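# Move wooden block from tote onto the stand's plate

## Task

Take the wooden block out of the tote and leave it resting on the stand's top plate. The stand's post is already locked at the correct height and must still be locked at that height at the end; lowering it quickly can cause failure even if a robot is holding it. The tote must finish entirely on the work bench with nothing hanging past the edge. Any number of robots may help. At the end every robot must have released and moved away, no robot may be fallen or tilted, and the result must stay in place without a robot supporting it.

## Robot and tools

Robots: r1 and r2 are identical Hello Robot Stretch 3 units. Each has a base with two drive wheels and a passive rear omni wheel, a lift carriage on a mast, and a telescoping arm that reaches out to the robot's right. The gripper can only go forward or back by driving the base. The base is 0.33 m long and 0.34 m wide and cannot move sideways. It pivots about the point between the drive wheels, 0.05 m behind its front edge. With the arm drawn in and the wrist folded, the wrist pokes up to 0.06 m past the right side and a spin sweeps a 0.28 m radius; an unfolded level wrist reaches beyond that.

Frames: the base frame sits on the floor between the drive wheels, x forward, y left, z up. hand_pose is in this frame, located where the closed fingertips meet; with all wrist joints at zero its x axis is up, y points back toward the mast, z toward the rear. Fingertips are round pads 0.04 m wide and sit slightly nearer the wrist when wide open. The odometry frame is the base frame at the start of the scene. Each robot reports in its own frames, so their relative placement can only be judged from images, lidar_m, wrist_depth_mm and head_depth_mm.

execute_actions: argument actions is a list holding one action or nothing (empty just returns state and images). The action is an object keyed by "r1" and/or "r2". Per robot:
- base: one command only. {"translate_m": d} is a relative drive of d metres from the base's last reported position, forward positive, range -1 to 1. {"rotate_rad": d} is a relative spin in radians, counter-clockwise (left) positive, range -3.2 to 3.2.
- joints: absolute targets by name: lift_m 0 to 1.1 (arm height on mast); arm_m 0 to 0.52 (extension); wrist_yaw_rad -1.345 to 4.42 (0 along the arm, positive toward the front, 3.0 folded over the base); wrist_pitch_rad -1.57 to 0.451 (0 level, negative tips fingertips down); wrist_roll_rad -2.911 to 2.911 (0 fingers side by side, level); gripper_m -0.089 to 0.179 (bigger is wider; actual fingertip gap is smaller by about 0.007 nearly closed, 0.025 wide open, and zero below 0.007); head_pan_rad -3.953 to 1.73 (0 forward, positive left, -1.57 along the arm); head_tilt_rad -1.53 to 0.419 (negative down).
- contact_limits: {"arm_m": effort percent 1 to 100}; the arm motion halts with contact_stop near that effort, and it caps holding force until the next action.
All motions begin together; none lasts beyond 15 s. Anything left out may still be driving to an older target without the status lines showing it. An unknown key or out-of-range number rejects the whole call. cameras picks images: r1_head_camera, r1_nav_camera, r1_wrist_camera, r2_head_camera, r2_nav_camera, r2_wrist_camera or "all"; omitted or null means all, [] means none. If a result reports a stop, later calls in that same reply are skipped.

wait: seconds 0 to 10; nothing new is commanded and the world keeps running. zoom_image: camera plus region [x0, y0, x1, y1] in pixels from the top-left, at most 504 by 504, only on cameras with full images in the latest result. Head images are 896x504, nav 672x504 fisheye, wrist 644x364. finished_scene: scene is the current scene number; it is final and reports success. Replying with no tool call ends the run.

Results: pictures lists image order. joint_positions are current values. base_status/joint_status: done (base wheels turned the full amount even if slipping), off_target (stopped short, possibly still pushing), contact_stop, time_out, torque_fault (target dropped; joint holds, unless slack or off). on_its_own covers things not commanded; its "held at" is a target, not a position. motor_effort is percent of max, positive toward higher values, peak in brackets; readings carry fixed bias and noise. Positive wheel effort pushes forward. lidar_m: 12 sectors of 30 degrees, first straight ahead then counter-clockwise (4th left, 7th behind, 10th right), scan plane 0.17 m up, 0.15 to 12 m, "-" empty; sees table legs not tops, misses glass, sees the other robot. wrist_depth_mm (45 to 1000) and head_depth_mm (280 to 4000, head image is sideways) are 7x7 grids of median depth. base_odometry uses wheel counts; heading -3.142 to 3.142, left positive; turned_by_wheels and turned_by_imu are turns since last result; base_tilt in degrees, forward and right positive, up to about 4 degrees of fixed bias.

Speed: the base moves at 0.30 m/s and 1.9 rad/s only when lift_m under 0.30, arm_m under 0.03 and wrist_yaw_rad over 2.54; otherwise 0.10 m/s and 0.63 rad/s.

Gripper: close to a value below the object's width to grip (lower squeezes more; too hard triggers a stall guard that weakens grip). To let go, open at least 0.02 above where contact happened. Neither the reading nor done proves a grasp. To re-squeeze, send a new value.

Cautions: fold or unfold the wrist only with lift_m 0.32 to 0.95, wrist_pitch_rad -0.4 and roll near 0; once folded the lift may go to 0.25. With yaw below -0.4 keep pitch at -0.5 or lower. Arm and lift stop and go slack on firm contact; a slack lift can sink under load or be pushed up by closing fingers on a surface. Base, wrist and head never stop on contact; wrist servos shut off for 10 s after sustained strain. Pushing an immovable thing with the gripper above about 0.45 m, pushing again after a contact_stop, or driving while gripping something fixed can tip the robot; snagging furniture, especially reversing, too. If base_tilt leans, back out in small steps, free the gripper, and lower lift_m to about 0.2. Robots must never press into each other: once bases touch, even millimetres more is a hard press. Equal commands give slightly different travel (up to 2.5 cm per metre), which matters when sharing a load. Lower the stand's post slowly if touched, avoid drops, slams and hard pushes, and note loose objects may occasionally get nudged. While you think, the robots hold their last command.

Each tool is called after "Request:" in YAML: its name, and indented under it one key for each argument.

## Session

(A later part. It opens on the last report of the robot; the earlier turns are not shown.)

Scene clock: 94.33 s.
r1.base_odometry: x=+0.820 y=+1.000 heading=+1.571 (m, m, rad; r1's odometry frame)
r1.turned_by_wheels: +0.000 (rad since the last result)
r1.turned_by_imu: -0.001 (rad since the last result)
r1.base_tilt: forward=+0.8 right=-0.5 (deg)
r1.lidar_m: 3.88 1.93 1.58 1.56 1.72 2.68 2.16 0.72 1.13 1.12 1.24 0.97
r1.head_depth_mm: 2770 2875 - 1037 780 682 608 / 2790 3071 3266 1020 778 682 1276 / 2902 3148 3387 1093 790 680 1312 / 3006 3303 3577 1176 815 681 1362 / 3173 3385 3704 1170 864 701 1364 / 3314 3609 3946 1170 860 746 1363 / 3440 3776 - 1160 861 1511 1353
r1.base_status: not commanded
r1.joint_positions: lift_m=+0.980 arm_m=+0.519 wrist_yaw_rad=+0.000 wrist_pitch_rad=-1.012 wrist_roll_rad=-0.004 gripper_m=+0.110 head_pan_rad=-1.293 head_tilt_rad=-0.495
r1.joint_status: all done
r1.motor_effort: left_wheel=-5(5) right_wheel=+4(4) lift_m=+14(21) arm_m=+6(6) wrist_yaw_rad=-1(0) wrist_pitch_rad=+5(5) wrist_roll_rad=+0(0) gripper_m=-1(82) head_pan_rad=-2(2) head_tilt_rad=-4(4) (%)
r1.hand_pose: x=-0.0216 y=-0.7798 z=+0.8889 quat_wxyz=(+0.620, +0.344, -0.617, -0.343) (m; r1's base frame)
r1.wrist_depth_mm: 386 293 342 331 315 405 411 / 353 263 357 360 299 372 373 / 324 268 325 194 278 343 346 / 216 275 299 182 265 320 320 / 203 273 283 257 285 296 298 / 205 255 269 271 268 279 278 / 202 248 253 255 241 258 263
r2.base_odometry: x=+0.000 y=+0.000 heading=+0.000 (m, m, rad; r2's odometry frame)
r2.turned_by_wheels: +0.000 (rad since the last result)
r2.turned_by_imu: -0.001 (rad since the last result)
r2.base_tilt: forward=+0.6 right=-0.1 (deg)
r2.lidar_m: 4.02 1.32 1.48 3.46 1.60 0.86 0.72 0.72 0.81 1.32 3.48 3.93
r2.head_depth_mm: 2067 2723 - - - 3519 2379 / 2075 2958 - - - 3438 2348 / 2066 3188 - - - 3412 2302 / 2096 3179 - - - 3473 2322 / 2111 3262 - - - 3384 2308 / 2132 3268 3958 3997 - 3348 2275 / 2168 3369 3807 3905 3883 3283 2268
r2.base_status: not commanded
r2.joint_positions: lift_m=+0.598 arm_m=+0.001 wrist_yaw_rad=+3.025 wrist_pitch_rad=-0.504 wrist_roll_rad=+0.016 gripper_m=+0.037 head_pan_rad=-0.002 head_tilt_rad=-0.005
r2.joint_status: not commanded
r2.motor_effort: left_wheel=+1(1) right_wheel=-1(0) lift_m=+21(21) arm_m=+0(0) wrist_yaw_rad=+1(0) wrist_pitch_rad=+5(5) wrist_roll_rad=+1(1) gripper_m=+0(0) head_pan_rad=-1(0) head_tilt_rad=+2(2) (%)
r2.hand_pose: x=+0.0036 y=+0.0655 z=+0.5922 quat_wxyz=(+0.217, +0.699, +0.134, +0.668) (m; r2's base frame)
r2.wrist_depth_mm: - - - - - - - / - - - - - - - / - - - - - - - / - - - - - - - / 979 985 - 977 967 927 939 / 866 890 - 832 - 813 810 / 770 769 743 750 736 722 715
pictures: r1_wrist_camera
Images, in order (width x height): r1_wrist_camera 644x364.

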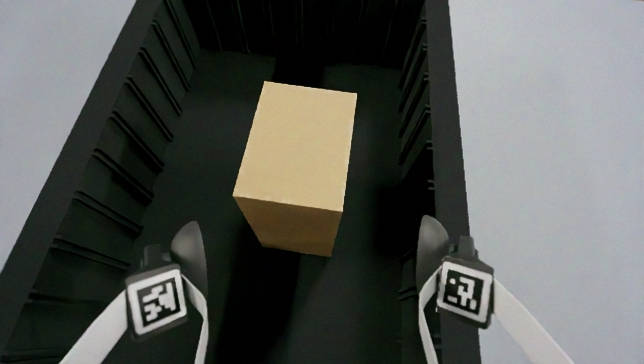

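Request:
execute_actions:
  actions:
    - {"r1":{"base":{"translate_m":0.02},"joints":{"wrist_pitch_rad":-0.85}}}
  cameras: ["r1_wrist_camera"]

Scene clock: 101.07 s.
r1.base_odometry: x=+0.820 y=+1.020 heading=+1.571 (m, m, rad; r1's odometry frame)
r1.turned_by_wheels: +0.000 (rad since the last result)
r1.turned_by_imu: -0.001 (rad since the last result)
r1.base_tilt: forward=+0.8 right=-0.5 (deg)
r1.lidar_m: 3.86 1.91 1.57 1.56 1.71 2.68 2.17 0.74 1.14 1.13 1.24 0.95
r1.head_depth_mm: 2711 2951 - 1037 775 681 608 / 2834 3095 3289 1081 775 682 1275 / 2898 3080 3287 1109 790 683 1339 / 3094 3261 3599 1171 832 681 1374 / 3187 3399 3712 1166 861 723 1367 / 3264 3557 3781 1173 859 748 1368 / 3437 3687 - 1170 858 1529 1373
r1.base_status: done
r1.joint_positions: lift_m=+0.980 arm_m=+0.519 wrist_yaw_rad=+0.000 wrist_pitch_rad=-0.866 wrist_roll_rad=-0.004 gripper_m=+0.110 head_pan_rad=-1.293 head_tilt_rad=-0.495
r1.joint_status: all done
r1.motor_effort: left_wheel=-4(4) right_wheel=+3(9) lift_m=+14(14) arm_m=+6(6) wrist_yaw_rad=-1(0) wrist_pitch_rad=+6(7) wrist_roll_rad=+0(0) gripper_m=+0(1) head_pan_rad=-2(2) head_tilt_rad=-3(3) (%)
r1.hand_pose: x=-0.0216 y=-0.8122 z=+0.9082 quat_wxyz=(+0.643, +0.297, -0.640, -0.296) (m; r1's base frame)
r1.wrist_depth_mm: 494 504 - - - - - / 437 435 341 339 335 454 458 / 381 372 375 384 369 399 405 / 347 268 342 211 318 359 364 / 315 238 316 191 308 319 330 / 283 217 287 197 286 297 301 / 190 258 269 267 263 193 275
r2.base_odometry: x=+0.000 y=+0.000 heading=+0.000 (m, m, rad; r2's odometry frame)
r2.turned_by_wheels: +0.000 (rad since the last result)
r2.turned_by_imu: +0.000 (rad since the last result)
r2.base_tilt: forward=+0.6 right=-0.3 (deg)
r2.lidar_m: 4.02 1.32 1.48 3.45 1.60 0.86 0.72 0.72 0.81 1.32 3.50 3.94
r2.head_depth_mm: 2021 2727 - - - 3529 2374 / 2059 2925 - - - 3516 2334 / 2090 3226 - - - 3417 2306 / 2115 3229 - - - 3438 2334 / 2122 3220 - - - 3365 2305 / 2132 3323 3900 4000 3982 3323 2294 / 2141 3362 3802 3901 3919 3322 2266
r2.base_status: not commanded
r2.joint_positions: lift_m=+0.598 arm_m=+0.001 wrist_yaw_rad=+3.025 wrist_pitch_rad=-0.504 wrist_roll_rad=+0.016 gripper_m=+0.037 head_pan_rad=-0.002 head_tilt_rad=-0.005
r2.joint_status: not commanded
r2.motor_effort: left_wheel=+1(1) right_wheel=-1(1) lift_m=+21(21) arm_m=+0(0) wrist_yaw_rad=+1(0) wrist_pitch_rad=+4(5) wrist_roll_rad=+1(1) gripper_m=+0(1) head_pan_rad=+0(0) head_tilt_rad=+2(2) (%)
r2.hand_pose: x=+0.0036 y=+0.0655 z=+0.5922 quat_wxyz=(+0.217, +0.699, +0.134, +0.668) (m; r2's base frame)
r2.wrist_depth_mm: - - - - - - - / - - - - - - - / - - - - - - - / - - - - - - - / - - - 984 971 922 917 / 892 844 - 828 - 829 816 / 763 765 728 755 730 728 739
pictures: r1_wrist_camera
Images, in order (width x height): r1_wrist_camera 644x364.

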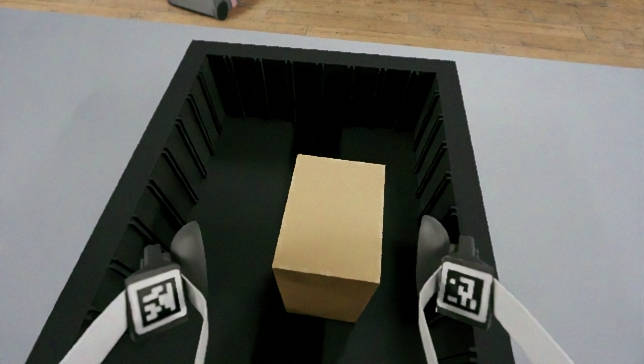

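Well placed. Lower and grip.

Request:
execute_actions:
  actions:
    - {"r1":{"joints":{"lift_m":0.93}}}
  cameras: []

Request:
execute_actions:
  actions:
    - {"r1":{"joints":{"gripper_m":0.02}}}
  cameras: ["r1_wrist_camera"]

Scene clock: 107.20 s.
r1.base_odometry: x=+0.820 y=+1.020 heading=+1.571 (m, m, rad; r1's odometry frame)
r1.turned_by_wheels: +0.000 (rad since the last result)
r1.turned_by_imu: -0.001 (rad since the last result)
r1.base_tilt: forward=+0.8 right=-0.6 (deg)
r1.lidar_m: 3.87 1.91 1.57 1.56 1.72 2.68 2.18 0.74 1.13 1.13 1.24 0.95
r1.head_depth_mm: 2729 2985 - 1030 776 681 606 / 2803 3053 3304 1089 774 683 1274 / 2891 3129 3433 1106 790 682 1339 / 3007 3263 3556 1169 829 682 1368 / 3164 3417 3746 1175 866 721 1374 / 3309 3538 3962 1174 859 748 1360 / 3514 3748 - 1161 856 1517 1358
r1.base_status: not commanded
r1.joint_positions: lift_m=+0.930 arm_m=+0.519 wrist_yaw_rad=+0.000 wrist_pitch_rad=-0.865 wrist_roll_rad=-0.004 gripper_m=+0.110 head_pan_rad=-1.293 head_tilt_rad=-0.495
r1.joint_status: all done
r1.motor_effort: left_wheel=-4(4) right_wheel=+3(3) lift_m=+14(13) arm_m=+6(6) wrist_yaw_rad=+0(1) wrist_pitch_rad=+6(6) wrist_roll_rad=+1(0) gripper_m=+0(1) head_pan_rad=-2(3) head_tilt_rad=-3(3) (%)
r1.hand_pose: x=-0.0216 y=-0.8123 z=+0.8583 quat_wxyz=(+0.643, +0.297, -0.640, -0.296) (m; r1's base frame)
r1.wrist_depth_mm: 415 405 298 292 289 439 - / 360 254 337 340 323 370 383 / 319 230 324 170 265 236 339 / 192 235 291 152 245 205 303 / 178 233 263 141 144 185 273 / 177 216 241 196 240 164 250 / 177 217 224 223 225 173 231
r2.base_odometry: x=+0.000 y=+0.000 heading=+0.000 (m, m, rad; r2's odometry frame)
r2.turned_by_wheels: +0.000 (rad since the last result)
r2.turned_by_imu: +0.000 (rad since the last result)
r2.base_tilt: forward=+0.7 right=+0.0 (deg)
r2.lidar_m: 4.00 1.32 1.48 3.45 1.61 0.86 0.72 0.72 0.81 1.32 3.49 3.91
r2.head_depth_mm: 2044 2746 - - - 3509 2369 / 2095 2948 - - - 3466 2349 / 2086 3148 - - - 3449 2335 / 2116 3241 - - - 3345 2323 / 2128 3288 - - - 3354 2299 / 2126 3342 - 3950 3982 3341 2266 / 2183 3434 3890 3839 3919 3236 2257
r2.base_status: not commanded
r2.joint_positions: lift_m=+0.598 arm_m=+0.001 wrist_yaw_rad=+3.025 wrist_pitch_rad=-0.504 wrist_roll_rad=+0.016 gripper_m=+0.037 head_pan_rad=-0.002 head_tilt_rad=-0.005
r2.joint_status: not commanded
r2.motor_effort: left_wheel=+1(0) right_wheel=-1(1) lift_m=+21(21) arm_m=+0(0) wrist_yaw_rad=+0(1) wrist_pitch_rad=+5(5) wrist_roll_rad=+0(0) gripper_m=-1(0) head_pan_rad=+1(0) head_tilt_rad=+2(2) (%)
r2.hand_pose: x=+0.0036 y=+0.0655 z=+0.5922 quat_wxyz=(+0.217, +0.699, +0.134, +0.668) (m; r2's base frame)
r2.wrist_depth_mm: - - - - - - - / - - - - - - - / - - - - - - - / - - - - - - - / - - - 968 977 927 940 / 891 884 - 822 - 816 814 / 771 758 741 760 723 714 733
pictures: none
No camera images: the call's "cameras" was empty. Leave "cameras" out to get every camera's image.

Scene clock: 108.60 s.
r1.base_odometry: x=+0.820 y=+1.020 heading=+1.571 (m, m, rad; r1's odometry frame)
r1.turned_by_wheels: +0.000 (rad since the last result)
r1.turned_by_imu: +0.000 (rad since the last result)
r1.base_tilt: forward=+0.8 right=-0.6 (deg)
r1.lidar_m: 3.85 1.91 1.57 1.56 1.71 2.67 2.18 0.74 1.14 1.13 1.24 0.96
r1.head_depth_mm: 2752 2891 - 1043 777 681 610 / 2842 3094 3350 1095 777 682 1274 / 2879 3075 3375 1114 789 682 1333 / 2991 3243 3587 1167 829 681 1376 / 3190 3473 3741 1162 860 720 1377 / 3293 3616 3786 1167 860 749 1357 / 3425 3776 3972 1160 856 1510 1371
r1.base_status: not commanded
r1.joint_positions: lift_m=+0.930 arm_m=+0.519 wrist_yaw_rad=-0.001 wrist_pitch_rad=-0.865 wrist_roll_rad=-0.004 gripper_m=+0.021 head_pan_rad=-1.293 head_tilt_rad=-0.495
r1.joint_status: all done
r1.motor_effort: left_wheel=-5(5) right_wheel=+4(4) lift_m=+15(15) arm_m=+6(6) wrist_yaw_rad=+0(0) wrist_pitch_rad=+6(6) wrist_roll_rad=+0(0) gripper_m=-18(91) head_pan_rad=-2(2) head_tilt_rad=-3(4) (%)
r1.hand_pose: x=-0.0217 y=-0.8123 z=+0.8583 quat_wxyz=(+0.643, +0.297, -0.640, -0.296) (m; r1's base frame)
r1.wrist_depth_mm: 413 404 296 292 292 433 - / 361 255 338 336 321 372 380 / 321 230 322 168 292 236 335 / 191 236 284 150 282 204 302 / 177 240 254 141 263 184 272 / 177 232 235 200 - 165 250 / 182 219 220 224 226 151 230
r2.base_odometry: x=+0.000 y=+0.000 heading=+0.000 (m, m, rad; r2's odometry frame)
r2.turned_by_wheels: +0.000 (rad since the last result)
r2.turned_by_imu: +0.000 (rad since the last result)
r2.base_tilt: forward=+0.8 right=-0.2 (deg)
r2.lidar_m: 4.02 1.32 1.48 3.43 1.60 0.86 0.72 0.72 0.81 1.32 3.48 3.93
r2.head_depth_mm: 2060 2713 - - - 3562 2355 / 2069 2949 - - - 3523 2330 / 2077 3186 - - - 3477 2322 / 2096 3229 - - - 3397 2321 / 2137 3304 - - - 3359 2275 / 2120 3324 3931 3988 3919 3282 2273 / 2150 3355 3830 3842 3833 3286 2267
r2.base_status: not commanded
r2.joint_positions: lift_m=+0.598 arm_m=+0.001 wrist_yaw_rad=+3.025 wrist_pitch_rad=-0.504 wrist_roll_rad=+0.016 gripper_m=+0.037 head_pan_rad=-0.002 head_tilt_rad=-0.005
r2.joint_status: not commanded
r2.motor_effort: left_wheel=+1(1) right_wheel=-1(0) lift_m=+21(21) arm_m=+0(0) wrist_yaw_rad=+0(1) wrist_pitch_rad=+5(4) wrist_roll_rad=+0(1) gripper_m=-1(0) head_pan_rad=+1(0) head_tilt_rad=+2(2) (%)
r2.hand_pose: x=+0.0036 y=+0.0655 z=+0.5922 quat_wxyz=(+0.217, +0.699, +0.134, +0.668) (m; r2's base frame)
r2.wrist_depth_mm: - - - - - - - / - - - - - - - / - - - - - - - / - - - - - - - / 997 990 - 954 997 936 934 / 857 854 - 841 - 826 835 / 779 769 726 755 737 731 718
pictures: r1_wrist_camera
Images, in order (width x height): r1_wrist_camera 644x364.

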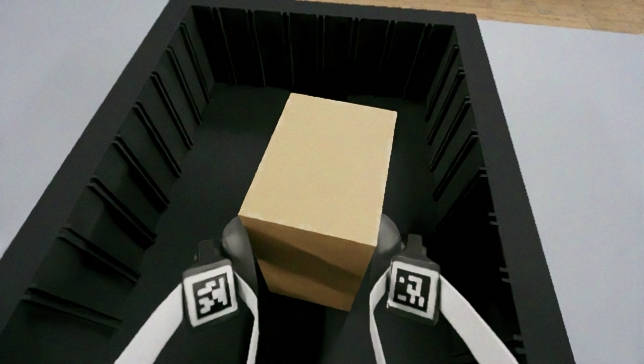

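Request:
execute_actions:
  actions:
    - {"r1":{"joints":{"lift_m":1.1,"head_pan_rad":-2.6,"head_tilt_rad":-0.3}}}
  cameras: ["r1_wrist_camera","r1_nav_camera"]

Scene clock: 114.33 s.
r1.base_odometry: x=+0.820 y=+1.020 heading=+1.571 (m, m, rad; r1's odometry frame)
r1.turned_by_wheels: +0.000 (rad since the last result)
r1.turned_by_imu: -0.001 (rad since the last result)
r1.base_tilt: forward=+0.7 right=-0.6 (deg)
r1.lidar_m: 3.88 1.91 1.57 1.56 1.71 2.68 2.18 0.74 1.13 1.13 1.24 0.95
r1.head_depth_mm: 3849 - - - - 1968 1596 / 3844 - - - - 2021 1595 / - - - - - 2042 1601 / - - - - 2486 921 1497 / - - - - 2550 854 941 / 3740 - - - 2723 847 683 / 3489 - - - 1121 848 664
r1.base_status: not commanded
r1.joint_positions: lift_m=+1.100 arm_m=+0.519 wrist_yaw_rad=-0.001 wrist_pitch_rad=-0.873 wrist_roll_rad=-0.004 gripper_m=+0.021 head_pan_rad=-2.593 head_tilt_rad=-0.310
r1.joint_status: all done
r1.motor_effort: left_wheel=-5(5) right_wheel=+4(4) lift_m=+23(24) arm_m=+6(6) wrist_yaw_rad=+0(0) wrist_pitch_rad=+9(9) wrist_roll_rad=+0(0) gripper_m=-18(18) head_pan_rad=-2(24) head_tilt_rad=+5(24) (%)
r1.hand_pose: x=-0.0217 y=-0.8107 z=+1.0266 quat_wxyz=(+0.642, +0.299, -0.639, -0.299) (m; r1's base frame)
r1.wrist_depth_mm: - - - - - - - / 598 591 - - - - - / 533 527 464 428 541 544 554 / 477 478 401 161 445 496 499 / 434 439 340 144 409 448 455 / 399 400 - 163 - 411 413 / 371 368 361 193 356 384 382
r2.base_odometry: x=+0.000 y=+0.000 heading=+0.000 (m, m, rad; r2's odometry frame)
r2.turned_by_wheels: +0.000 (rad since the last result)
r2.turned_by_imu: -0.001 (rad since the last result)
r2.base_tilt: forward=+0.6 right=-0.3 (deg)
r2.lidar_m: 4.00 1.32 1.48 3.45 1.60 0.86 0.72 0.72 0.81 1.32 3.49 3.92
r2.head_depth_mm: 2048 2740 - - - 3563 2348 / 2058 2954 - - - 3455 2351 / 2080 3144 - - - 3443 2326 / 2123 3243 - - - 3456 2316 / 2116 3295 - - - 3363 2300 / 2158 3291 3976 3984 - 3331 2285 / 2158 3334 3835 3928 3942 3306 2239
r2.base_status: not commanded
r2.joint_positions: lift_m=+0.598 arm_m=+0.001 wrist_yaw_rad=+3.025 wrist_pitch_rad=-0.504 wrist_roll_rad=+0.016 gripper_m=+0.037 head_pan_rad=-0.002 head_tilt_rad=-0.005
r2.joint_status: not commanded
r2.motor_effort: left_wheel=+1(1) right_wheel=-1(1) lift_m=+21(21) arm_m=+0(0) wrist_yaw_rad=+1(0) wrist_pitch_rad=+5(4) wrist_roll_rad=+1(0) gripper_m=-1(0) head_pan_rad=+0(1) head_tilt_rad=+2(2) (%)
r2.hand_pose: x=+0.0036 y=+0.0655 z=+0.5922 quat_wxyz=(+0.217, +0.699, +0.134, +0.668) (m; r2's base frame)
r2.wrist_depth_mm: - - - - - - - / - - - - - - - / - - - - - - - / - - - - - - - / - 995 - 985 992 949 930 / 874 875 - 820 - 820 818 / 762 758 729 730 749 716 721
pictures: r1_nav_camera (sideways: a quarter turn counterclockwise sets it upright), r1_wrist_camera
Images, in order (width x height): r1_nav_camera 672x504, r1_wrist_camera 644x364.

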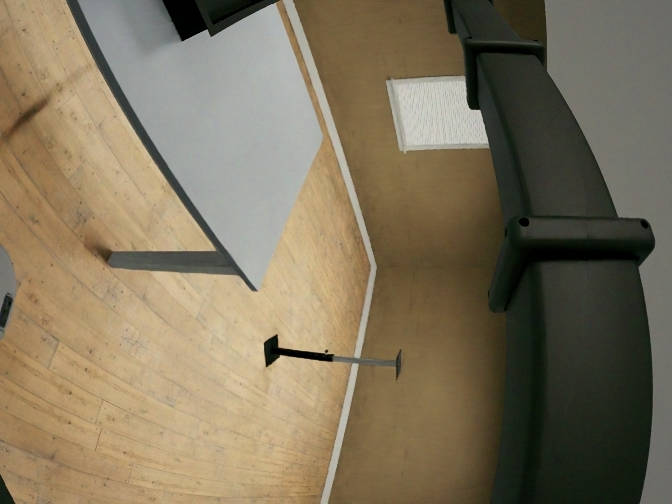

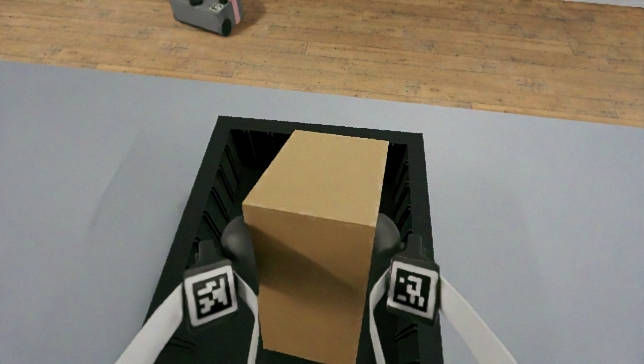

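Request:
execute_actions:
  actions:
    - {"r1":{"base":{"translate_m":-0.6},"joints":{"arm_m":0.0}}}
  cameras: ["r1_nav_camera"]

Scene clock: 130.87 s.
r1.base_odometry: x=+0.820 y=+0.420 heading=+1.570 (m, m, rad; r1's odometry frame)
r1.turned_by_wheels: +0.000 (rad since the last result)
r1.turned_by_imu: -0.002 (rad since the last result)
r1.base_tilt: forward=+0.8 right=-0.6 (deg)
r1.lidar_m: 4.08 2.05 1.66 1.65 1.82 2.84 3.68 1.59 3.16 0.38 1.14 1.47
r1.head_depth_mm: 3495 - - - - 1954 1602 / 3579 - - - - 1872 1608 / 3891 - - - - 2048 1596 / 3967 - - - 2564 2048 1606 / 3980 - - - 2528 2054 1594 / 3682 - - - 2667 2059 1594 / 3360 - - - 2729 2086 1555
r1.base_status: done
r1.joint_positions: lift_m=+1.100 arm_m=+0.000 wrist_yaw_rad=+0.000 wrist_pitch_rad=-0.873 wrist_roll_rad=-0.004 gripper_m=+0.021 head_pan_rad=-2.593 head_tilt_rad=-0.310
r1.joint_status: all done
r1.motor_effort: left_wheel=-4(9) right_wheel=+3(3) lift_m=+23(23) arm_m=-5(4) wrist_yaw_rad=+0(1) wrist_pitch_rad=+9(9) wrist_roll_rad=+0(0) gripper_m=-18(18) head_pan_rad=-2(2) head_tilt_rad=+5(4) (%)
r1.hand_pose: x=-0.0216 y=-0.2916 z=+1.0266 quat_wxyz=(+0.642, +0.300, -0.639, -0.299) (m; r1's base frame)
r1.wrist_depth_mm: 619 691 695 689 - - - / 576 591 611 617 - - - / 532 538 537 543 - - - / 479 485 486 160 - - - / 442 440 427 144 - - - / - - - 164 - - - / - - - 192 - - -
r2.base_odometry: x=+0.000 y=+0.000 heading=+0.000 (m, m, rad; r2's odometry frame)
r2.turned_by_wheels: +0.000 (rad since the last result)
r2.turned_by_imu: -0.001 (rad since the last result)
r2.base_tilt: forward=+0.6 right=+0.0 (deg)
r2.lidar_m: 4.02 1.31 1.48 3.45 1.61 0.86 0.72 0.72 0.81 1.32 3.48 3.92
r2.head_depth_mm: 2068 2697 - - - 3543 2380 / 2081 2949 - - - 3516 2366 / 2072 3182 - - - 3493 2310 / 2119 3272 - - - 3426 2292 / 2118 3302 - - - 3391 2292 / 2132 3295 3912 - - 3290 2279 / 2146 3358 3782 3873 3918 3264 2250
r2.base_status: not commanded
r2.joint_positions: lift_m=+0.598 arm_m=+0.001 wrist_yaw_rad=+3.025 wrist_pitch_rad=-0.504 wrist_roll_rad=+0.016 gripper_m=+0.037 head_pan_rad=-0.002 head_tilt_rad=-0.005
r2.joint_status: not commanded
r2.motor_effort: left_wheel=+1(1) right_wheel=-1(1) lift_m=+21(21) arm_m=+0(0) wrist_yaw_rad=+1(1) wrist_pitch_rad=+4(4) wrist_roll_rad=+0(0) gripper_m=-1(1) head_pan_rad=+0(0) head_tilt_rad=+2(2) (%)
r2.hand_pose: x=+0.0036 y=+0.0655 z=+0.5922 quat_wxyz=(+0.217, +0.699, +0.134, +0.668) (m; r2's base frame)
r2.wrist_depth_mm: - - - - - - - / - - - - - - - / - - - - - - - / - - - - - - - / 984 973 - 968 975 938 912 / 869 856 - 851 - 816 816 / 771 752 739 747 728 730 729
pictures: r1_nav_camera (sideways: a quarter turn counterclockwise sets it upright)
Images, in order (width x height): r1_nav_camera 672x504.

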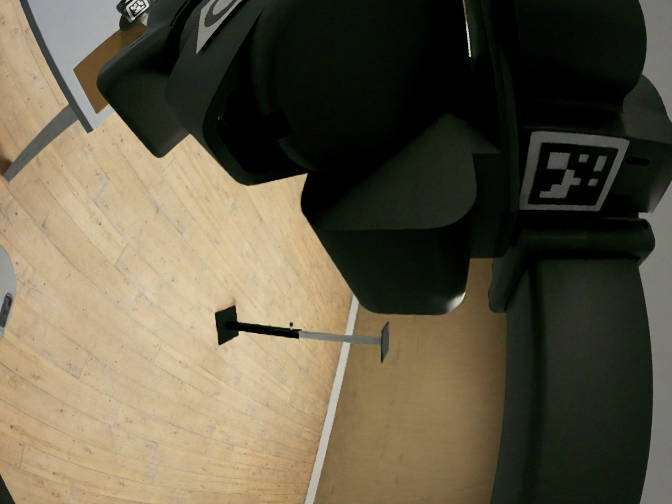

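Request:
execute_actions:
  actions:
    - {"r1":{"base":{"translate_m":-1.0},"joints":{"head_pan_rad":-2.2,"head_tilt_rad":-0.6}}}
  cameras: ["r1_head_camera"]

Scene clock: 147.07 s.
r1.base_odometry: x=+0.819 y=-0.580 heading=+1.570 (m, m, rad; r1's odometry frame)
r1.turned_by_wheels: +0.000 (rad since the last result)
r1.turned_by_imu: -0.005 (rad since the last result)
r1.base_tilt: forward=+0.9 right=-0.5 (deg)
r1.lidar_m: 2.42 2.25 1.83 1.81 1.98 2.70 2.68 0.69 2.99 2.97 1.32 1.01
r1.head_depth_mm: - - 3426 2332 1895 1524 1281 / - 3817 3446 2159 1804 1527 1292 / - 3817 3700 - 1785 1415 1235 / - - - - 1772 1518 1281 / - - - - - 1534 1291 / - - - - - 1500 1283 / - - - - - 1541 1248
r1.base_status: done
r1.joint_positions: lift_m=+1.100 arm_m=+0.000 wrist_yaw_rad=+0.000 wrist_pitch_rad=-0.873 wrist_roll_rad=-0.004 gripper_m=+0.021 head_pan_rad=-2.207 head_tilt_rad=-0.592
r1.joint_status: all done
r1.motor_effort: left_wheel=-3(10) right_wheel=+3(3) lift_m=+23(23) arm_m=-5(6) wrist_yaw_rad=+0(0) wrist_pitch_rad=+9(9) wrist_roll_rad=+0(0) gripper_m=-18(18) head_pan_rad=+2(22) head_tilt_rad=-5(28) (%)
r1.hand_pose: x=-0.0216 y=-0.2916 z=+1.0266 quat_wxyz=(+0.642, +0.300, -0.639, -0.299) (m; r1's base frame)
r1.wrist_depth_mm: - - - - - - - / - - - - - - - / - - - - - - - / - - - 161 - - - / - - - 143 - - - / - - - 164 - - - / - - - 193 - - -
r2.base_odometry: x=+0.000 y=+0.000 heading=+0.000 (m, m, rad; r2's odometry frame)
r2.turned_by_wheels: +0.000 (rad since the last result)
r2.turned_by_imu: -0.001 (rad since the last result)
r2.base_tilt: forward=+0.6 right=-0.3 (deg)
r2.lidar_m: 4.01 1.32 1.48 3.46 1.61 0.86 0.72 0.72 0.81 1.32 3.47 3.93
r2.head_depth_mm: 2064 2708 - - - 3538 2369 / 2074 2950 - - - 3512 2348 / 2082 3241 - - - 3455 2320 / 2127 3256 - - - 3432 2307 / 2128 3323 - - - 3372 2277 / 2128 3346 3952 3920 3985 3376 2275 / 2157 3408 3841 3866 3884 3274 2266
r2.base_status: not commanded
r2.joint_positions: lift_m=+0.598 arm_m=+0.001 wrist_yaw_rad=+3.025 wrist_pitch_rad=-0.504 wrist_roll_rad=+0.016 gripper_m=+0.037 head_pan_rad=-0.002 head_tilt_rad=-0.005
r2.joint_status: not commanded
r2.motor_effort: left_wheel=+1(1) right_wheel=-1(1) lift_m=+21(21) arm_m=+0(0) wrist_yaw_rad=+1(1) wrist_pitch_rad=+5(5) wrist_roll_rad=+1(0) gripper_m=-1(1) head_pan_rad=+0(0) head_tilt_rad=+2(2) (%)
r2.hand_pose: x=+0.0036 y=+0.0655 z=+0.5922 quat_wxyz=(+0.217, +0.699, +0.134, +0.668) (m; r2's base frame)
r2.wrist_depth_mm: - - - - - - - / - - - - - - - / - - - - - - - / - - - - - - - / - 989 - 979 992 946 915 / 867 855 - 830 - 808 814 / 763 740 708 735 752 720 726
pictures: r1_head_camera (sideways: a quarter turn clockwise sets it upright)
Images, in order (width x height): r1_head_camera 896x504.

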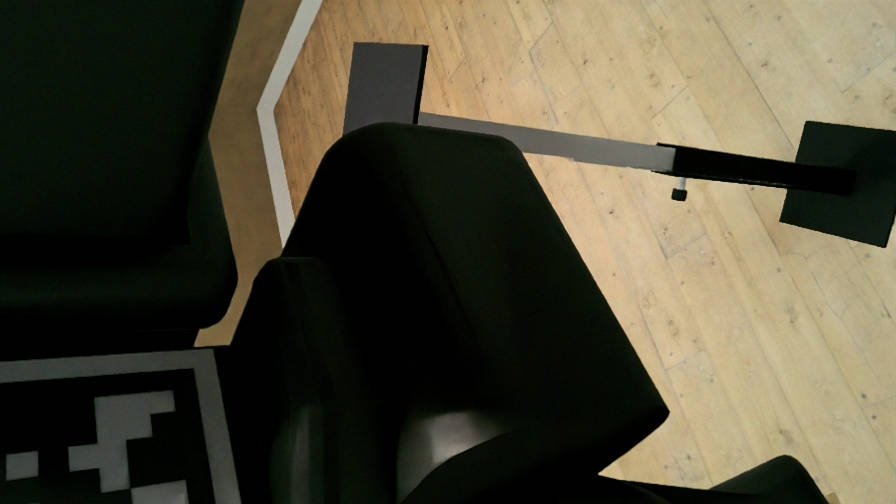

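Request:
execute_actions:
  actions:
    - {"r1":{"base":{"translate_m":-0.47},"joints":{"head_pan_rad":-1.57,"head_tilt_rad":-0.75}}}
  cameras: ["r1_head_camera","r1_wrist_camera"]

Scene clock: 156.93 s.
r1.base_odometry: x=+0.819 y=-1.050 heading=+1.570 (m, m, rad; r1's odometry frame)
r1.turned_by_wheels: +0.000 (rad since the last result)
r1.turned_by_imu: -0.003 (rad since the last result)
r1.base_tilt: forward=+0.7 right=-0.5 (deg)
r1.lidar_m: 1.46 2.34 1.90 1.88 2.06 2.24 2.22 2.43 2.92 0.43 3.19 1.46
r1.head_depth_mm: - - - - - 1376 1205 / - - - - - 1377 1204 / - - - - - 1329 1175 / 2643 - - - 377 1317 1145 / 2616 2950 2472 1990 1594 1375 1198 / 2618 2930 2479 1955 1626 1373 1193 / 2661 2993 2469 1944 1611 1367 1194
r1.base_status: done
r1.joint_positions: lift_m=+1.100 arm_m=+0.000 wrist_yaw_rad=+0.000 wrist_pitch_rad=-0.873 wrist_roll_rad=-0.004 gripper_m=+0.021 head_pan_rad=-1.577 head_tilt_rad=-0.740
r1.joint_status: all done
r1.motor_effort: left_wheel=-3(8) right_wheel=+2(3) lift_m=+23(23) arm_m=-5(5) wrist_yaw_rad=-1(1) wrist_pitch_rad=+9(9) wrist_roll_rad=+0(0) gripper_m=-18(19) head_pan_rad=+3(23) head_tilt_rad=-6(22) (%)
r1.hand_pose: x=-0.0216 y=-0.2916 z=+1.0266 quat_wxyz=(+0.642, +0.300, -0.639, -0.299) (m; r1's base frame)
r1.wrist_depth_mm: - - - - - - - / - - - 329 330 - - / - - - 289 290 - - / - - - 160 272 - - / - - - 144 - - - / - - - 164 - - - / - - - 192 - - -
r2.base_odometry: x=+0.000 y=+0.000 heading=+0.000 (m, m, rad; r2's odometry frame)
r2.turned_by_wheels: +0.000 (rad since the last result)
r2.turned_by_imu: -0.001 (rad since the last result)
r2.base_tilt: forward=+0.7 right=-0.1 (deg)
r2.lidar_m: 4.01 1.32 1.48 3.45 1.61 0.86 0.72 0.72 0.81 1.32 3.48 3.92
r2.head_depth_mm: 2062 2704 - - - 3569 2381 / 2073 2918 - - - 3451 2354 / 2086 3236 - - - 3549 2324 / 2113 3202 - - - 3460 2313 / 2130 3260 - - - 3342 2281 / 2181 3319 3857 3915 3994 3304 2290 / 2153 3392 3837 3854 3912 3269 2230
r2.base_status: not commanded
r2.joint_positions: lift_m=+0.598 arm_m=+0.001 wrist_yaw_rad=+3.025 wrist_pitch_rad=-0.504 wrist_roll_rad=+0.016 gripper_m=+0.037 head_pan_rad=-0.002 head_tilt_rad=-0.005
r2.joint_status: not commanded
r2.motor_effort: left_wheel=+0(1) right_wheel=-1(1) lift_m=+21(20) arm_m=+0(0) wrist_yaw_rad=+1(1) wrist_pitch_rad=+5(5) wrist_roll_rad=+0(0) gripper_m=+1(0) head_pan_rad=+0(1) head_tilt_rad=+2(2) (%)
r2.hand_pose: x=+0.0036 y=+0.0655 z=+0.5922 quat_wxyz=(+0.217, +0.699, +0.134, +0.668) (m; r2's base frame)
r2.wrist_depth_mm: - - - - - - - / - - - - - - - / - - - - - - - / - - - - - - - / - 987 - 965 972 950 923 / 854 851 - 819 - 810 816 / 767 762 736 718 722 732 726
pictures: r1_head_camera (sideways: a quarter turn clockwise sets it upright), r1_wrist_camera
Images, in order (width x height): r1_head_camera 896x504, r1_wrist_camera 644x364.

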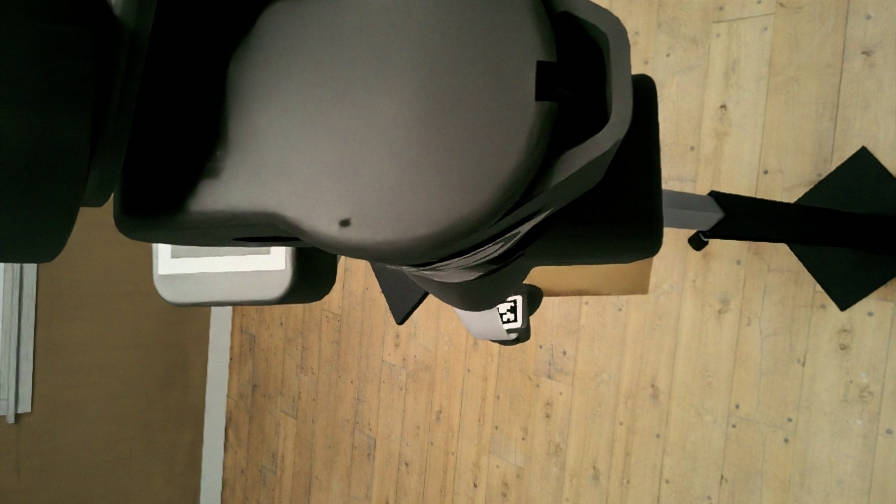

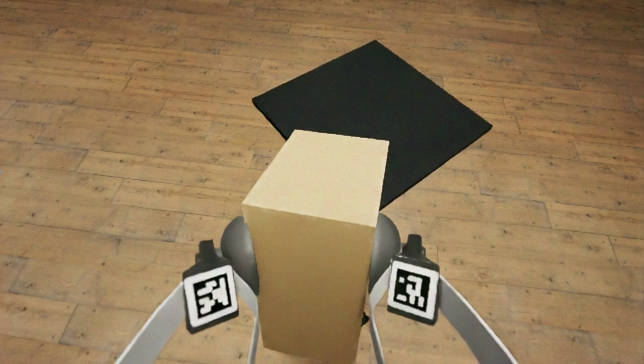

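Request:
execute_actions:
  actions:
    - {"r1":{"base":{"translate_m":-0.04},"joints":{"arm_m":0.15}}}
  cameras: ["r1_head_camera","r1_wrist_camera"]

Scene clock: 164.27 s.
r1.base_odometry: x=+0.819 y=-1.090 heading=+1.570 (m, m, rad; r1's odometry frame)
r1.turned_by_wheels: +0.000 (rad since the last result)
r1.turned_by_imu: -0.001 (rad since the last result)
r1.base_tilt: forward=+0.7 right=-0.5 (deg)
r1.lidar_m: 1.49 2.35 1.90 1.89 2.08 2.20 2.18 2.38 2.91 0.43 3.16 1.49
r1.head_depth_mm: - 2842 2538 1969 1650 1382 1203 / - 2884 2502 1864 1652 1382 1195 / - - 2309 510 1638 1391 1199 / - - 435 422 697 921 1125 / 2608 2943 2414 542 1613 1372 1195 / 2619 2980 2495 1951 1609 1372 1191 / 2635 2974 2504 1932 1616 1367 1189
r1.base_status: done
r1.joint_positions: lift_m=+1.100 arm_m=+0.149 wrist_yaw_rad=+0.003 wrist_pitch_rad=-0.832 wrist_roll_rad=+0.008 gripper_m=+0.021 head_pan_rad=-1.577 head_tilt_rad=-0.741
r1.joint_status: all done
r1.motor_effort: left_wheel=-2(9) right_wheel=+2(11) lift_m=+14(23) arm_m=+8(15) wrist_yaw_rad=-4(42) wrist_pitch_rad=-7(11) wrist_roll_rad=-7(8) gripper_m=-17(26) head_pan_rad=+3(2) head_tilt_rad=-6(7) (%)
r1.hand_pose: x=-0.0211 y=-0.4492 z=+1.0333 quat_wxyz=(+0.645, +0.286, -0.648, -0.286) (m; r1's base frame)
r1.wrist_depth_mm: - - - - - - - / - - - - - - - / - - - - - - - / - - - - - - - / - - - 155 - - - / - - 144 141 - - - / - - 199 129 205 - -
r2.base_odometry: x=+0.000 y=+0.000 heading=+0.000 (m, m, rad; r2's odometry frame)
r2.turned_by_wheels: +0.000 (rad since the last result)
r2.turned_by_imu: -0.001 (rad since the last result)
r2.base_tilt: forward=+0.5 right=-0.3 (deg)
r2.lidar_m: 4.00 1.32 1.48 3.44 1.60 0.86 0.72 0.72 0.81 1.32 3.48 3.93
r2.head_depth_mm: 2031 2723 - - - 3514 2374 / 2054 2973 - - - 3487 2346 / 2078 3206 - - - 3453 2354 / 2108 3230 - - - 3449 2292 / 2131 3304 - - - 3384 2277 / 2148 3311 3934 3989 - 3318 2281 / 2150 3301 3867 3917 3859 3254 2235
r2.base_status: not commanded
r2.joint_positions: lift_m=+0.598 arm_m=+0.001 wrist_yaw_rad=+3.025 wrist_pitch_rad=-0.504 wrist_roll_rad=+0.016 gripper_m=+0.037 head_pan_rad=-0.002 head_tilt_rad=-0.005
r2.joint_status: not commanded
r2.motor_effort: left_wheel=+1(1) right_wheel=-1(1) lift_m=+21(21) arm_m=+0(0) wrist_yaw_rad=+0(1) wrist_pitch_rad=+5(5) wrist_roll_rad=+0(0) gripper_m=-1(0) head_pan_rad=+1(0) head_tilt_rad=+2(2) (%)
r2.hand_pose: x=+0.0036 y=+0.0655 z=+0.5922 quat_wxyz=(+0.217, +0.699, +0.134, +0.668) (m; r2's base frame)
r2.wrist_depth_mm: - - - - - - - / - - - - - - - / - - - - - - - / - - - - - - - / - 996 - 967 992 952 951 / 877 857 - 864 - 809 808 / 781 745 735 720 724 732 715
pictures: r1_head_camera (sideways: a quarter turn clockwise sets it upright), r1_wrist_camera
Images, in order (width x height): r1_head_camera 896x504, r1_wrist_camera 644x364.

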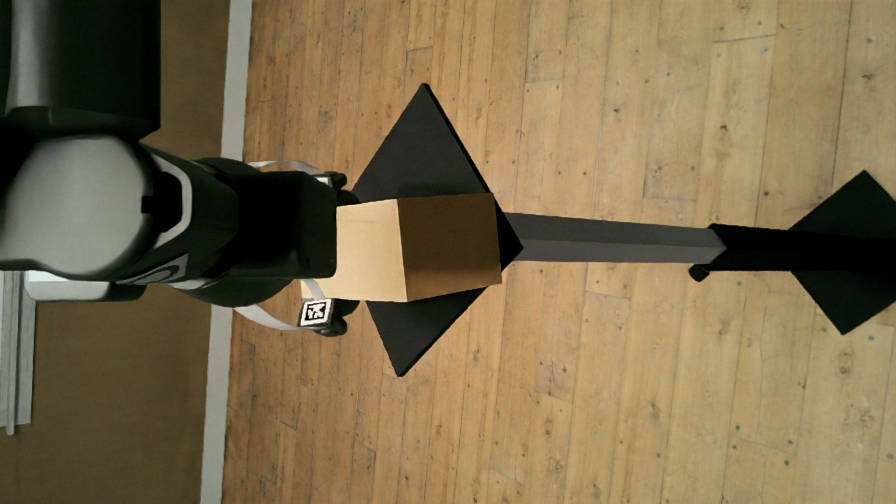

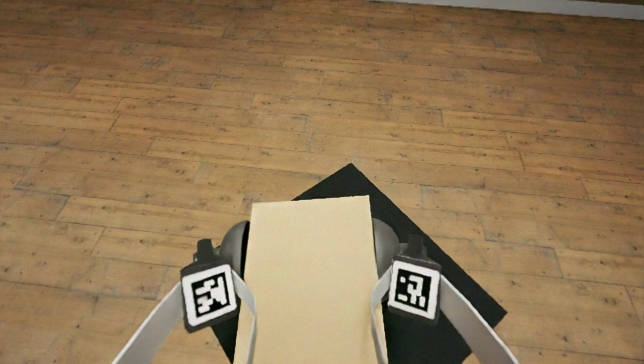

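Request:
execute_actions:
  actions:
    - {"r1":{"joints":{"gripper_m":0.11}}}
  cameras: []

Request:
execute_actions:
  actions:
    - {"r1":{"joints":{"arm_m":0.0,"wrist_pitch_rad":-0.5}}}
  cameras: ["r1_head_camera","r1_wrist_camera"]

Scene clock: 175.03 s.
r1.base_odometry: x=+0.819 y=-1.090 heading=+1.570 (m, m, rad; r1's odometry frame)
r1.turned_by_wheels: +0.000 (rad since the last result)
r1.turned_by_imu: -0.001 (rad since the last result)
r1.base_tilt: forward=+0.7 right=-0.5 (deg)
r1.lidar_m: 1.50 2.35 1.90 1.89 2.07 2.19 2.18 2.39 2.91 0.43 3.17 1.50
r1.head_depth_mm: - 2869 2511 1978 1632 1385 1205 / - 2892 2516 1853 1622 1381 1201 / - - 2271 496 1624 1373 1202 / - - 438 421 694 917 1128 / 2612 2927 2520 540 1618 1372 1194 / 2684 2984 2498 1941 1613 1378 1199 / 2658 2947 2447 1950 1596 1372 1194
r1.base_status: not commanded
r1.joint_positions: lift_m=+1.100 arm_m=+0.150 wrist_yaw_rad=-0.002 wrist_pitch_rad=-0.855 wrist_roll_rad=+0.002 gripper_m=+0.110 head_pan_rad=-1.577 head_tilt_rad=-0.741
r1.joint_status: all done
r1.motor_effort: left_wheel=-3(3) right_wheel=+3(3) lift_m=+14(14) arm_m=+7(8) wrist_yaw_rad=+2(4) wrist_pitch_rad=+2(7) wrist_roll_rad=-3(7) gripper_m=+0(81) head_pan_rad=+3(2) head_tilt_rad=-6(6) (%)
r1.hand_pose: x=-0.0218 y=-0.4446 z=+1.0299 quat_wxyz=(+0.643, +0.292, -0.644, -0.294) (m; r1's base frame)
r1.wrist_depth_mm: - - - - - - - / - - - - - - - / - - - - - - - / - - - 264 - - - / - - 236 154 244 - - / - - 209 141 215 - - / - - 166 130 200 - -
r2.base_odometry: x=+0.000 y=+0.000 heading=+0.000 (m, m, rad; r2's odometry frame)
r2.turned_by_wheels: +0.000 (rad since the last result)
r2.turned_by_imu: +0.000 (rad since the last result)
r2.base_tilt: forward=+0.6 right=-0.2 (deg)
r2.lidar_m: 4.01 1.31 1.48 3.44 1.61 0.86 0.72 0.72 0.81 1.32 3.48 3.91
r2.head_depth_mm: 2052 2705 - - - 3545 2359 / 2079 2935 - - - 3581 2347 / 2093 3184 - - - 3413 2345 / 2099 3221 - - - 3437 2327 / 2109 3256 - - - 3412 2297 / 2149 3356 3938 3942 3943 3409 2283 / 2164 3389 3817 3852 3860 3261 2210
r2.base_status: not commanded
r2.joint_positions: lift_m=+0.598 arm_m=+0.001 wrist_yaw_rad=+3.025 wrist_pitch_rad=-0.504 wrist_roll_rad=+0.016 gripper_m=+0.037 head_pan_rad=-0.002 head_tilt_rad=-0.005
r2.joint_status: not commanded
r2.motor_effort: left_wheel=+1(0) right_wheel=+0(1) lift_m=+20(20) arm_m=+0(0) wrist_yaw_rad=+0(1) wrist_pitch_rad=+5(5) wrist_roll_rad=+0(0) gripper_m=+0(0) head_pan_rad=+1(1) head_tilt_rad=+2(2) (%)
r2.hand_pose: x=+0.0036 y=+0.0655 z=+0.5922 quat_wxyz=(+0.217, +0.699, +0.134, +0.668) (m; r2's base frame)
r2.wrist_depth_mm: - - - - - - - / - - - - - - - / - - - - - - - / - - - - - - - / - - - 975 994 926 913 / 888 851 - 836 - 826 822 / 762 748 748 739 733 732 708
pictures: none
No camera images: the call's "cameras" was empty. Leave "cameras" out to get every camera's image.

Scene clock: 177.40 s.
r1.base_odometry: x=+0.819 y=-1.090 heading=+1.570 (m, m, rad; r1's odometry frame)
r1.turned_by_wheels: +0.000 (rad since the last result)
r1.turned_by_imu: +0.000 (rad since the last result)
r1.base_tilt: forward=+0.8 right=-0.6 (deg)
r1.lidar_m: 1.50 2.35 1.90 1.89 2.07 2.19 2.17 2.38 2.91 0.43 3.15 1.49
r1.head_depth_mm: - - - - 1557 1384 1206 / - - - - - 1392 1209 / - - - - 1547 1386 1201 / - - - - 1510 918 1123 / 2599 2934 2673 542 1616 1376 1197 / 2630 2924 2582 1942 1607 1373 1202 / 2662 2937 2470 1953 1614 1367 1197
r1.base_status: not commanded
r1.joint_positions: lift_m=+1.100 arm_m=+0.000 wrist_yaw_rad=-0.001 wrist_pitch_rad=-0.520 wrist_roll_rad=+0.000 gripper_m=+0.110 head_pan_rad=-1.577 head_tilt_rad=-0.741
r1.joint_status: all done
r1.motor_effort: left_wheel=-3(3) right_wheel=+2(3) lift_m=+14(14) arm_m=-5(6) wrist_yaw_rad=+0(2) wrist_pitch_rad=+8(8) wrist_roll_rad=-2(3) gripper_m=+0(1) head_pan_rad=+3(3) head_tilt_rad=-6(5) (%)
r1.hand_pose: x=-0.0217 y=-0.3558 z=+1.0907 quat_wxyz=(+0.683, +0.182, -0.683, -0.182) (m; r1's base frame)
r1.wrist_depth_mm: - - - - - - - / - - - - - - - / - - - - - - - / - - - - - - - / - - - 239 - - - / - - 314 202 296 - - / - - - 207 - - -
r2.base_odometry: x=+0.000 y=+0.000 heading=+0.000 (m, m, rad; r2's odometry frame)
r2.turned_by_wheels: +0.000 (rad since the last result)
r2.turned_by_imu: +0.000 (rad since the last result)
r2.base_tilt: forward=+0.7 right=-0.1 (deg)
r2.lidar_m: 4.02 1.32 1.48 3.46 1.60 0.86 0.72 0.72 0.81 1.32 3.49 3.93
r2.head_depth_mm: 2035 2703 - - - 3509 2355 / 2064 2914 - - - 3521 2328 / 2098 3244 - - - 3477 2354 / 2089 3266 - - - 3443 2290 / 2123 3322 - - - 3372 2322 / 2146 3335 3927 3881 - 3354 2240 / 2142 3324 3855 3879 3839 3339 2241
r2.base_status: not commanded
r2.joint_positions: lift_m=+0.598 arm_m=+0.001 wrist_yaw_rad=+3.025 wrist_pitch_rad=-0.504 wrist_roll_rad=+0.016 gripper_m=+0.037 head_pan_rad=-0.002 head_tilt_rad=-0.005
r2.joint_status: not commanded
r2.motor_effort: left_wheel=+1(1) right_wheel=-1(1) lift_m=+21(21) arm_m=+0(0) wrist_yaw_rad=+1(1) wrist_pitch_rad=+5(5) wrist_roll_rad=+0(1) gripper_m=-1(0) head_pan_rad=+0(0) head_tilt_rad=+2(2) (%)
r2.hand_pose: x=+0.0036 y=+0.0655 z=+0.5922 quat_wxyz=(+0.217, +0.699, +0.134, +0.668) (m; r2's base frame)
r2.wrist_depth_mm: - - - - - - - / - - - - - - - / - - - - - - - / - - - - - - - / - - - 955 993 958 947 / 873 891 - 840 - 824 818 / 757 756 734 727 731 721 732
pictures: r1_head_camera (sideways: a quarter turn clockwise sets it upright), r1_wrist_camera
Images, in order (width x height): r1_head_camera 896x504, r1_wrist_camera 644x364.

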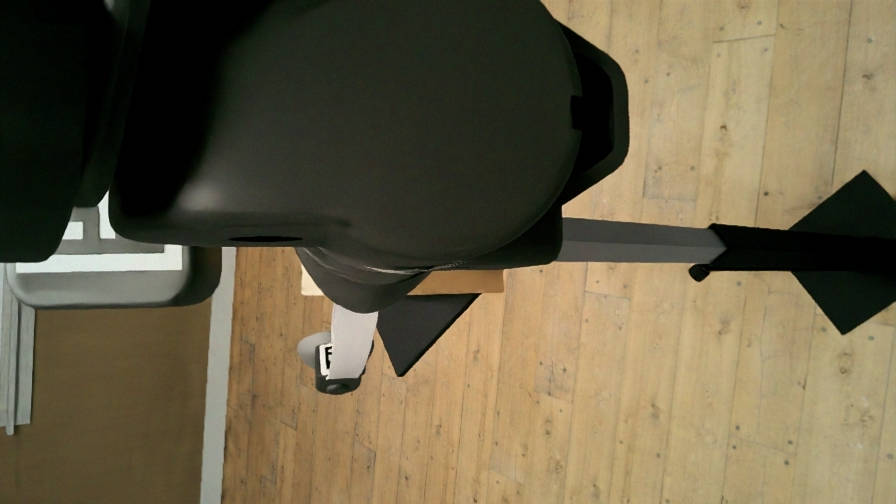

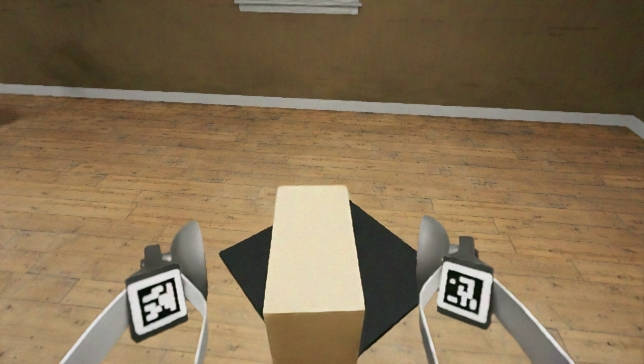

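The block is on the plate. Driving forward to get clear of the stand, then checking the tote.

Request:
execute_actions:
  actions:
    - {"r1":{"base":{"translate_m":0.8}}}
  cameras: []

Request:
execute_actions:
  actions:
    - {"r1":{"joints":{"head_pan_rad":-2.0,"head_tilt_rad":-0.6}}}
  cameras: ["r1_head_camera","r1_nav_camera","r2_head_camera","r2_nav_camera"]

Scene clock: 191.43 s.
r1.base_odometry: x=+0.820 y=-0.290 heading=+1.570 (m, m, rad; r1's odometry frame)
r1.turned_by_wheels: +0.000 (rad since the last result)
r1.turned_by_imu: +0.000 (rad since the last result)
r1.base_tilt: forward=+0.8 right=-0.6 (deg)
r1.lidar_m: 4.40 2.19 1.78 1.77 1.94 2.98 2.97 0.93 3.05 3.02 1.15 0.74
r1.head_depth_mm: - - - - 1552 1387 1200 / - - - - - 1383 1207 / - - - - 1543 1382 1199 / - - - - 1577 1380 1202 / 2725 3009 2667 1952 1602 1371 1195 / 2777 3050 2552 1956 1615 1368 1198 / 2794 3069 2468 1952 1608 1374 1192
r1.base_status: done
r1.joint_positions: lift_m=+1.100 arm_m=+0.000 wrist_yaw_rad=-0.001 wrist_pitch_rad=-0.520 wrist_roll_rad=+0.000 gripper_m=+0.110 head_pan_rad=-1.577 head_tilt_rad=-0.741
r1.joint_status: not commanded
r1.motor_effort: left_wheel=-3(2) right_wheel=+2(6) lift_m=+14(14) arm_m=-6(5) wrist_yaw_rad=+0(0) wrist_pitch_rad=+8(8) wrist_roll_rad=-3(3) gripper_m=-1(0) head_pan_rad=+2(3) head_tilt_rad=-6(6) (%)
r1.hand_pose: x=-0.0217 y=-0.3558 z=+1.0907 quat_wxyz=(+0.683, +0.182, -0.683, -0.182) (m; r1's base frame)
r1.wrist_depth_mm: - - - - - - - / - - - - - - - / - - - - - - - / 771 - - - - - - / - - - - - - - / - - - - - - - / - - - - - - -
r2.base_odometry: x=+0.000 y=+0.000 heading=+0.000 (m, m, rad; r2's odometry frame)
r2.turned_by_wheels: +0.000 (rad since the last result)
r2.turned_by_imu: -0.001 (rad since the last result)
r2.base_tilt: forward=+0.6 right=-0.1 (deg)
r2.lidar_m: 4.02 1.32 1.48 3.45 1.60 0.86 0.72 0.72 0.81 1.32 3.46 3.94
r2.head_depth_mm: 2052 2750 - - - 3552 2356 / 2068 2920 - - - 3451 2332 / 2107 3155 - - - 3507 2326 / 2112 3227 - - - 3375 2304 / 2125 3266 - - - 3355 2308 / 2147 3336 3918 3896 - 3282 2281 / 2174 3358 3898 3868 3920 3261 2261
r2.base_status: not commanded
r2.joint_positions: lift_m=+0.598 arm_m=+0.001 wrist_yaw_rad=+3.025 wrist_pitch_rad=-0.504 wrist_roll_rad=+0.016 gripper_m=+0.037 head_pan_rad=-0.002 head_tilt_rad=-0.005
r2.joint_status: not commanded
r2.motor_effort: left_wheel=+1(1) right_wheel=-1(1) lift_m=+21(21) arm_m=+0(0) wrist_yaw_rad=+1(0) wrist_pitch_rad=+5(4) wrist_roll_rad=+0(0) gripper_m=-1(0) head_pan_rad=-1(0) head_tilt_rad=+2(2) (%)
r2.hand_pose: x=+0.0036 y=+0.0655 z=+0.5922 quat_wxyz=(+0.217, +0.699, +0.134, +0.668) (m; r2's base frame)
r2.wrist_depth_mm: - - - - - - - / - - - - - - - / - - - - - - - / - - - - - - - / - - - 947 953 934 959 / 856 856 - 818 - 831 825 / 745 761 727 727 736 719 718
pictures: none
No camera images: the call's "cameras" was empty. Leave "cameras" out to get every camera's image.

Scene clock: 192.27 s.
r1.base_odometry: x=+0.820 y=-0.290 heading=+1.570 (m, m, rad; r1's odometry frame)
r1.turned_by_wheels: +0.000 (rad since the last result)
r1.turned_by_imu: +0.000 (rad since the last result)
r1.base_tilt: forward=+0.8 right=-0.5 (deg)
r1.lidar_m: 4.40 2.20 1.78 1.77 1.94 2.99 2.97 0.93 3.05 3.01 1.15 0.75
r1.head_depth_mm: - 3509 - - 1796 1511 1277 / - - - - 1745 1508 1277 / - - - - - 1511 1277 / - - - - - 1496 1282 / - - - - - 1473 1272 / - - - - - - 1272 / - - - - - - 1271
r1.base_status: not commanded
r1.joint_positions: lift_m=+1.100 arm_m=+0.000 wrist_yaw_rad=-0.001 wrist_pitch_rad=-0.520 wrist_roll_rad=+0.000 gripper_m=+0.110 head_pan_rad=-1.993 head_tilt_rad=-0.606
r1.joint_status: all done
r1.motor_effort: left_wheel=-3(3) right_wheel=+1(2) lift_m=+14(14) arm_m=-5(6) wrist_yaw_rad=+0(0) wrist_pitch_rad=+8(8) wrist_roll_rad=-3(2) gripper_m=+0(1) head_pan_rad=-2(19) head_tilt_rad=+3(18) (%)
r1.hand_pose: x=-0.0217 y=-0.3558 z=+1.0907 quat_wxyz=(+0.683, +0.182, -0.683, -0.182) (m; r1's base frame)
r1.wrist_depth_mm: - - - - - - - / - - - - - - - / - - - - - - - / 756 - - - - - - / - - - - - - - / - - - - - - - / - - - - - - -
r2.base_odometry: x=+0.000 y=+0.000 heading=+0.000 (m, m, rad; r2's odometry frame)
r2.turned_by_wheels: +0.000 (rad since the last result)
r2.turned_by_imu: +0.000 (rad since the last result)
r2.base_tilt: forward=+0.7 right=-0.2 (deg)
r2.lidar_m: 4.01 1.31 1.48 3.45 1.60 0.86 0.72 0.72 0.81 1.32 3.48 3.90
r2.head_depth_mm: 2073 2721 - - - 3581 2393 / 2062 2965 - - - 3535 2339 / 2087 3242 - - - 3513 2336 / 2103 3299 - - - 3424 2322 / 2129 3296 - - - 3361 2270 / 2163 3343 3978 - - 3365 2282 / 2158 3369 3851 3842 3817 3281 2282
r2.base_status: not commanded
r2.joint_positions: lift_m=+0.598 arm_m=+0.001 wrist_yaw_rad=+3.025 wrist_pitch_rad=-0.504 wrist_roll_rad=+0.016 gripper_m=+0.037 head_pan_rad=-0.002 head_tilt_rad=-0.005
r2.joint_status: not commanded
r2.motor_effort: left_wheel=+1(0) right_wheel=+0(1) lift_m=+21(21) arm_m=+0(1) wrist_yaw_rad=+0(0) wrist_pitch_rad=+4(4) wrist_roll_rad=+0(0) gripper_m=+0(0) head_pan_rad=+0(1) head_tilt_rad=+2(2) (%)
r2.hand_pose: x=+0.0036 y=+0.0655 z=+0.5922 quat_wxyz=(+0.217, +0.699, +0.134, +0.668) (m; r2's base frame)
r2.wrist_depth_mm: - - - - - - - / - - - - - - - / - - - - - - - / - - - - - - - / 988 968 - 970 982 934 928 / 870 871 - 865 - 832 794 / 766 751 735 778 744 716 719
pictures: r1_head_camera (sideways: a quarter turn clockwise sets it upright), r1_nav_camera (sideways: a quarter turn counterclockwise sets it upright), r2_head_camera (sideways: a quarter turn clockwise sets it upright), r2_nav_camera (sideways: a quarter turn counterclockwise sets it upright)
Images, in order (width x height): r1_head_camera 896x504, r1_nav_camera 672x504, r2_head_camera 896x504, r2_nav_camera 672x504.

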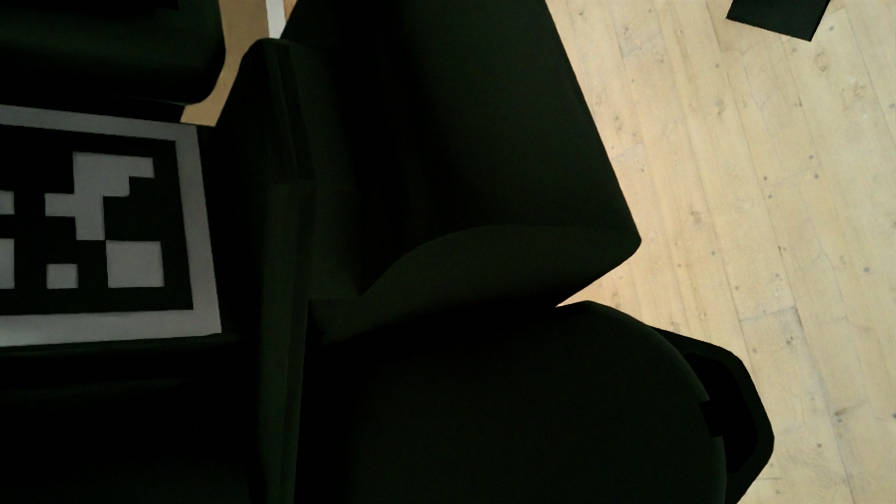

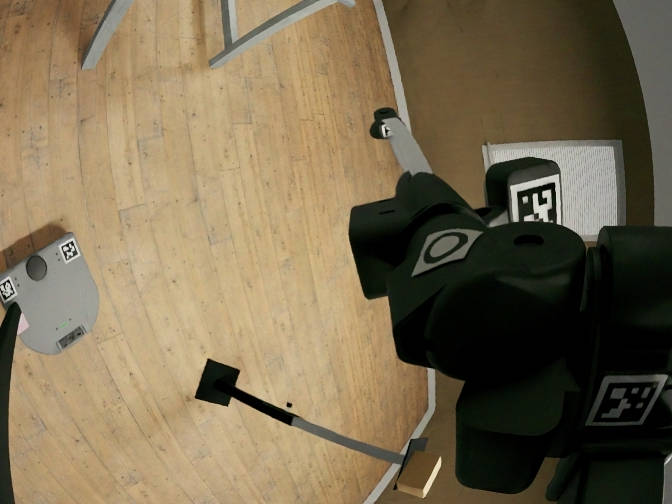

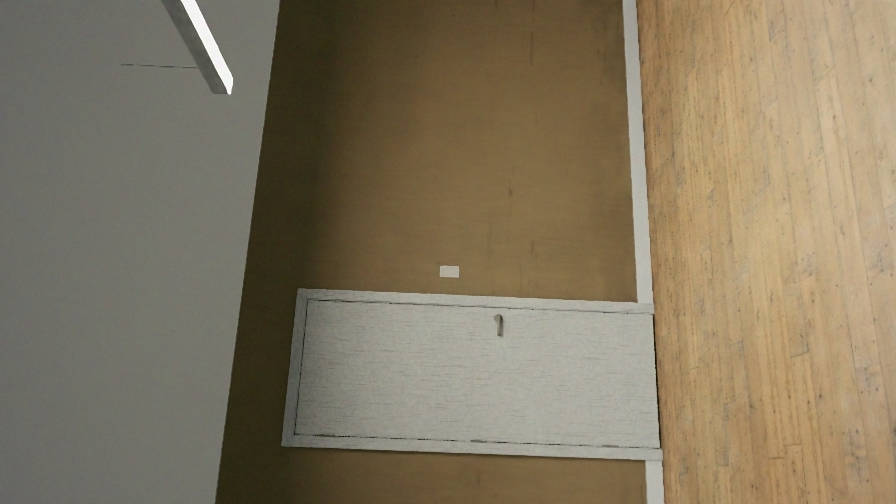

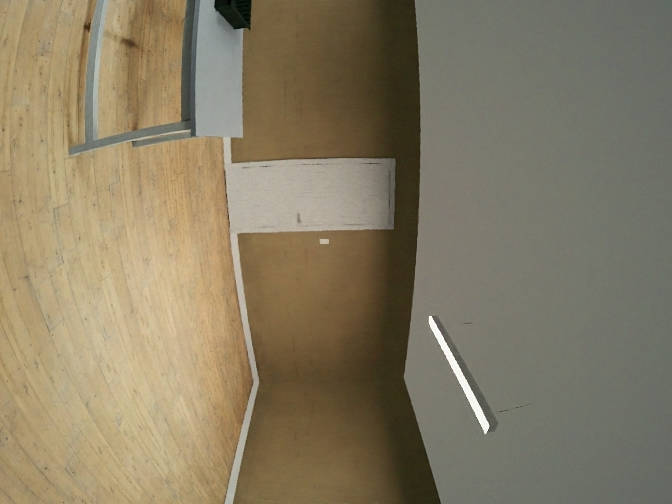

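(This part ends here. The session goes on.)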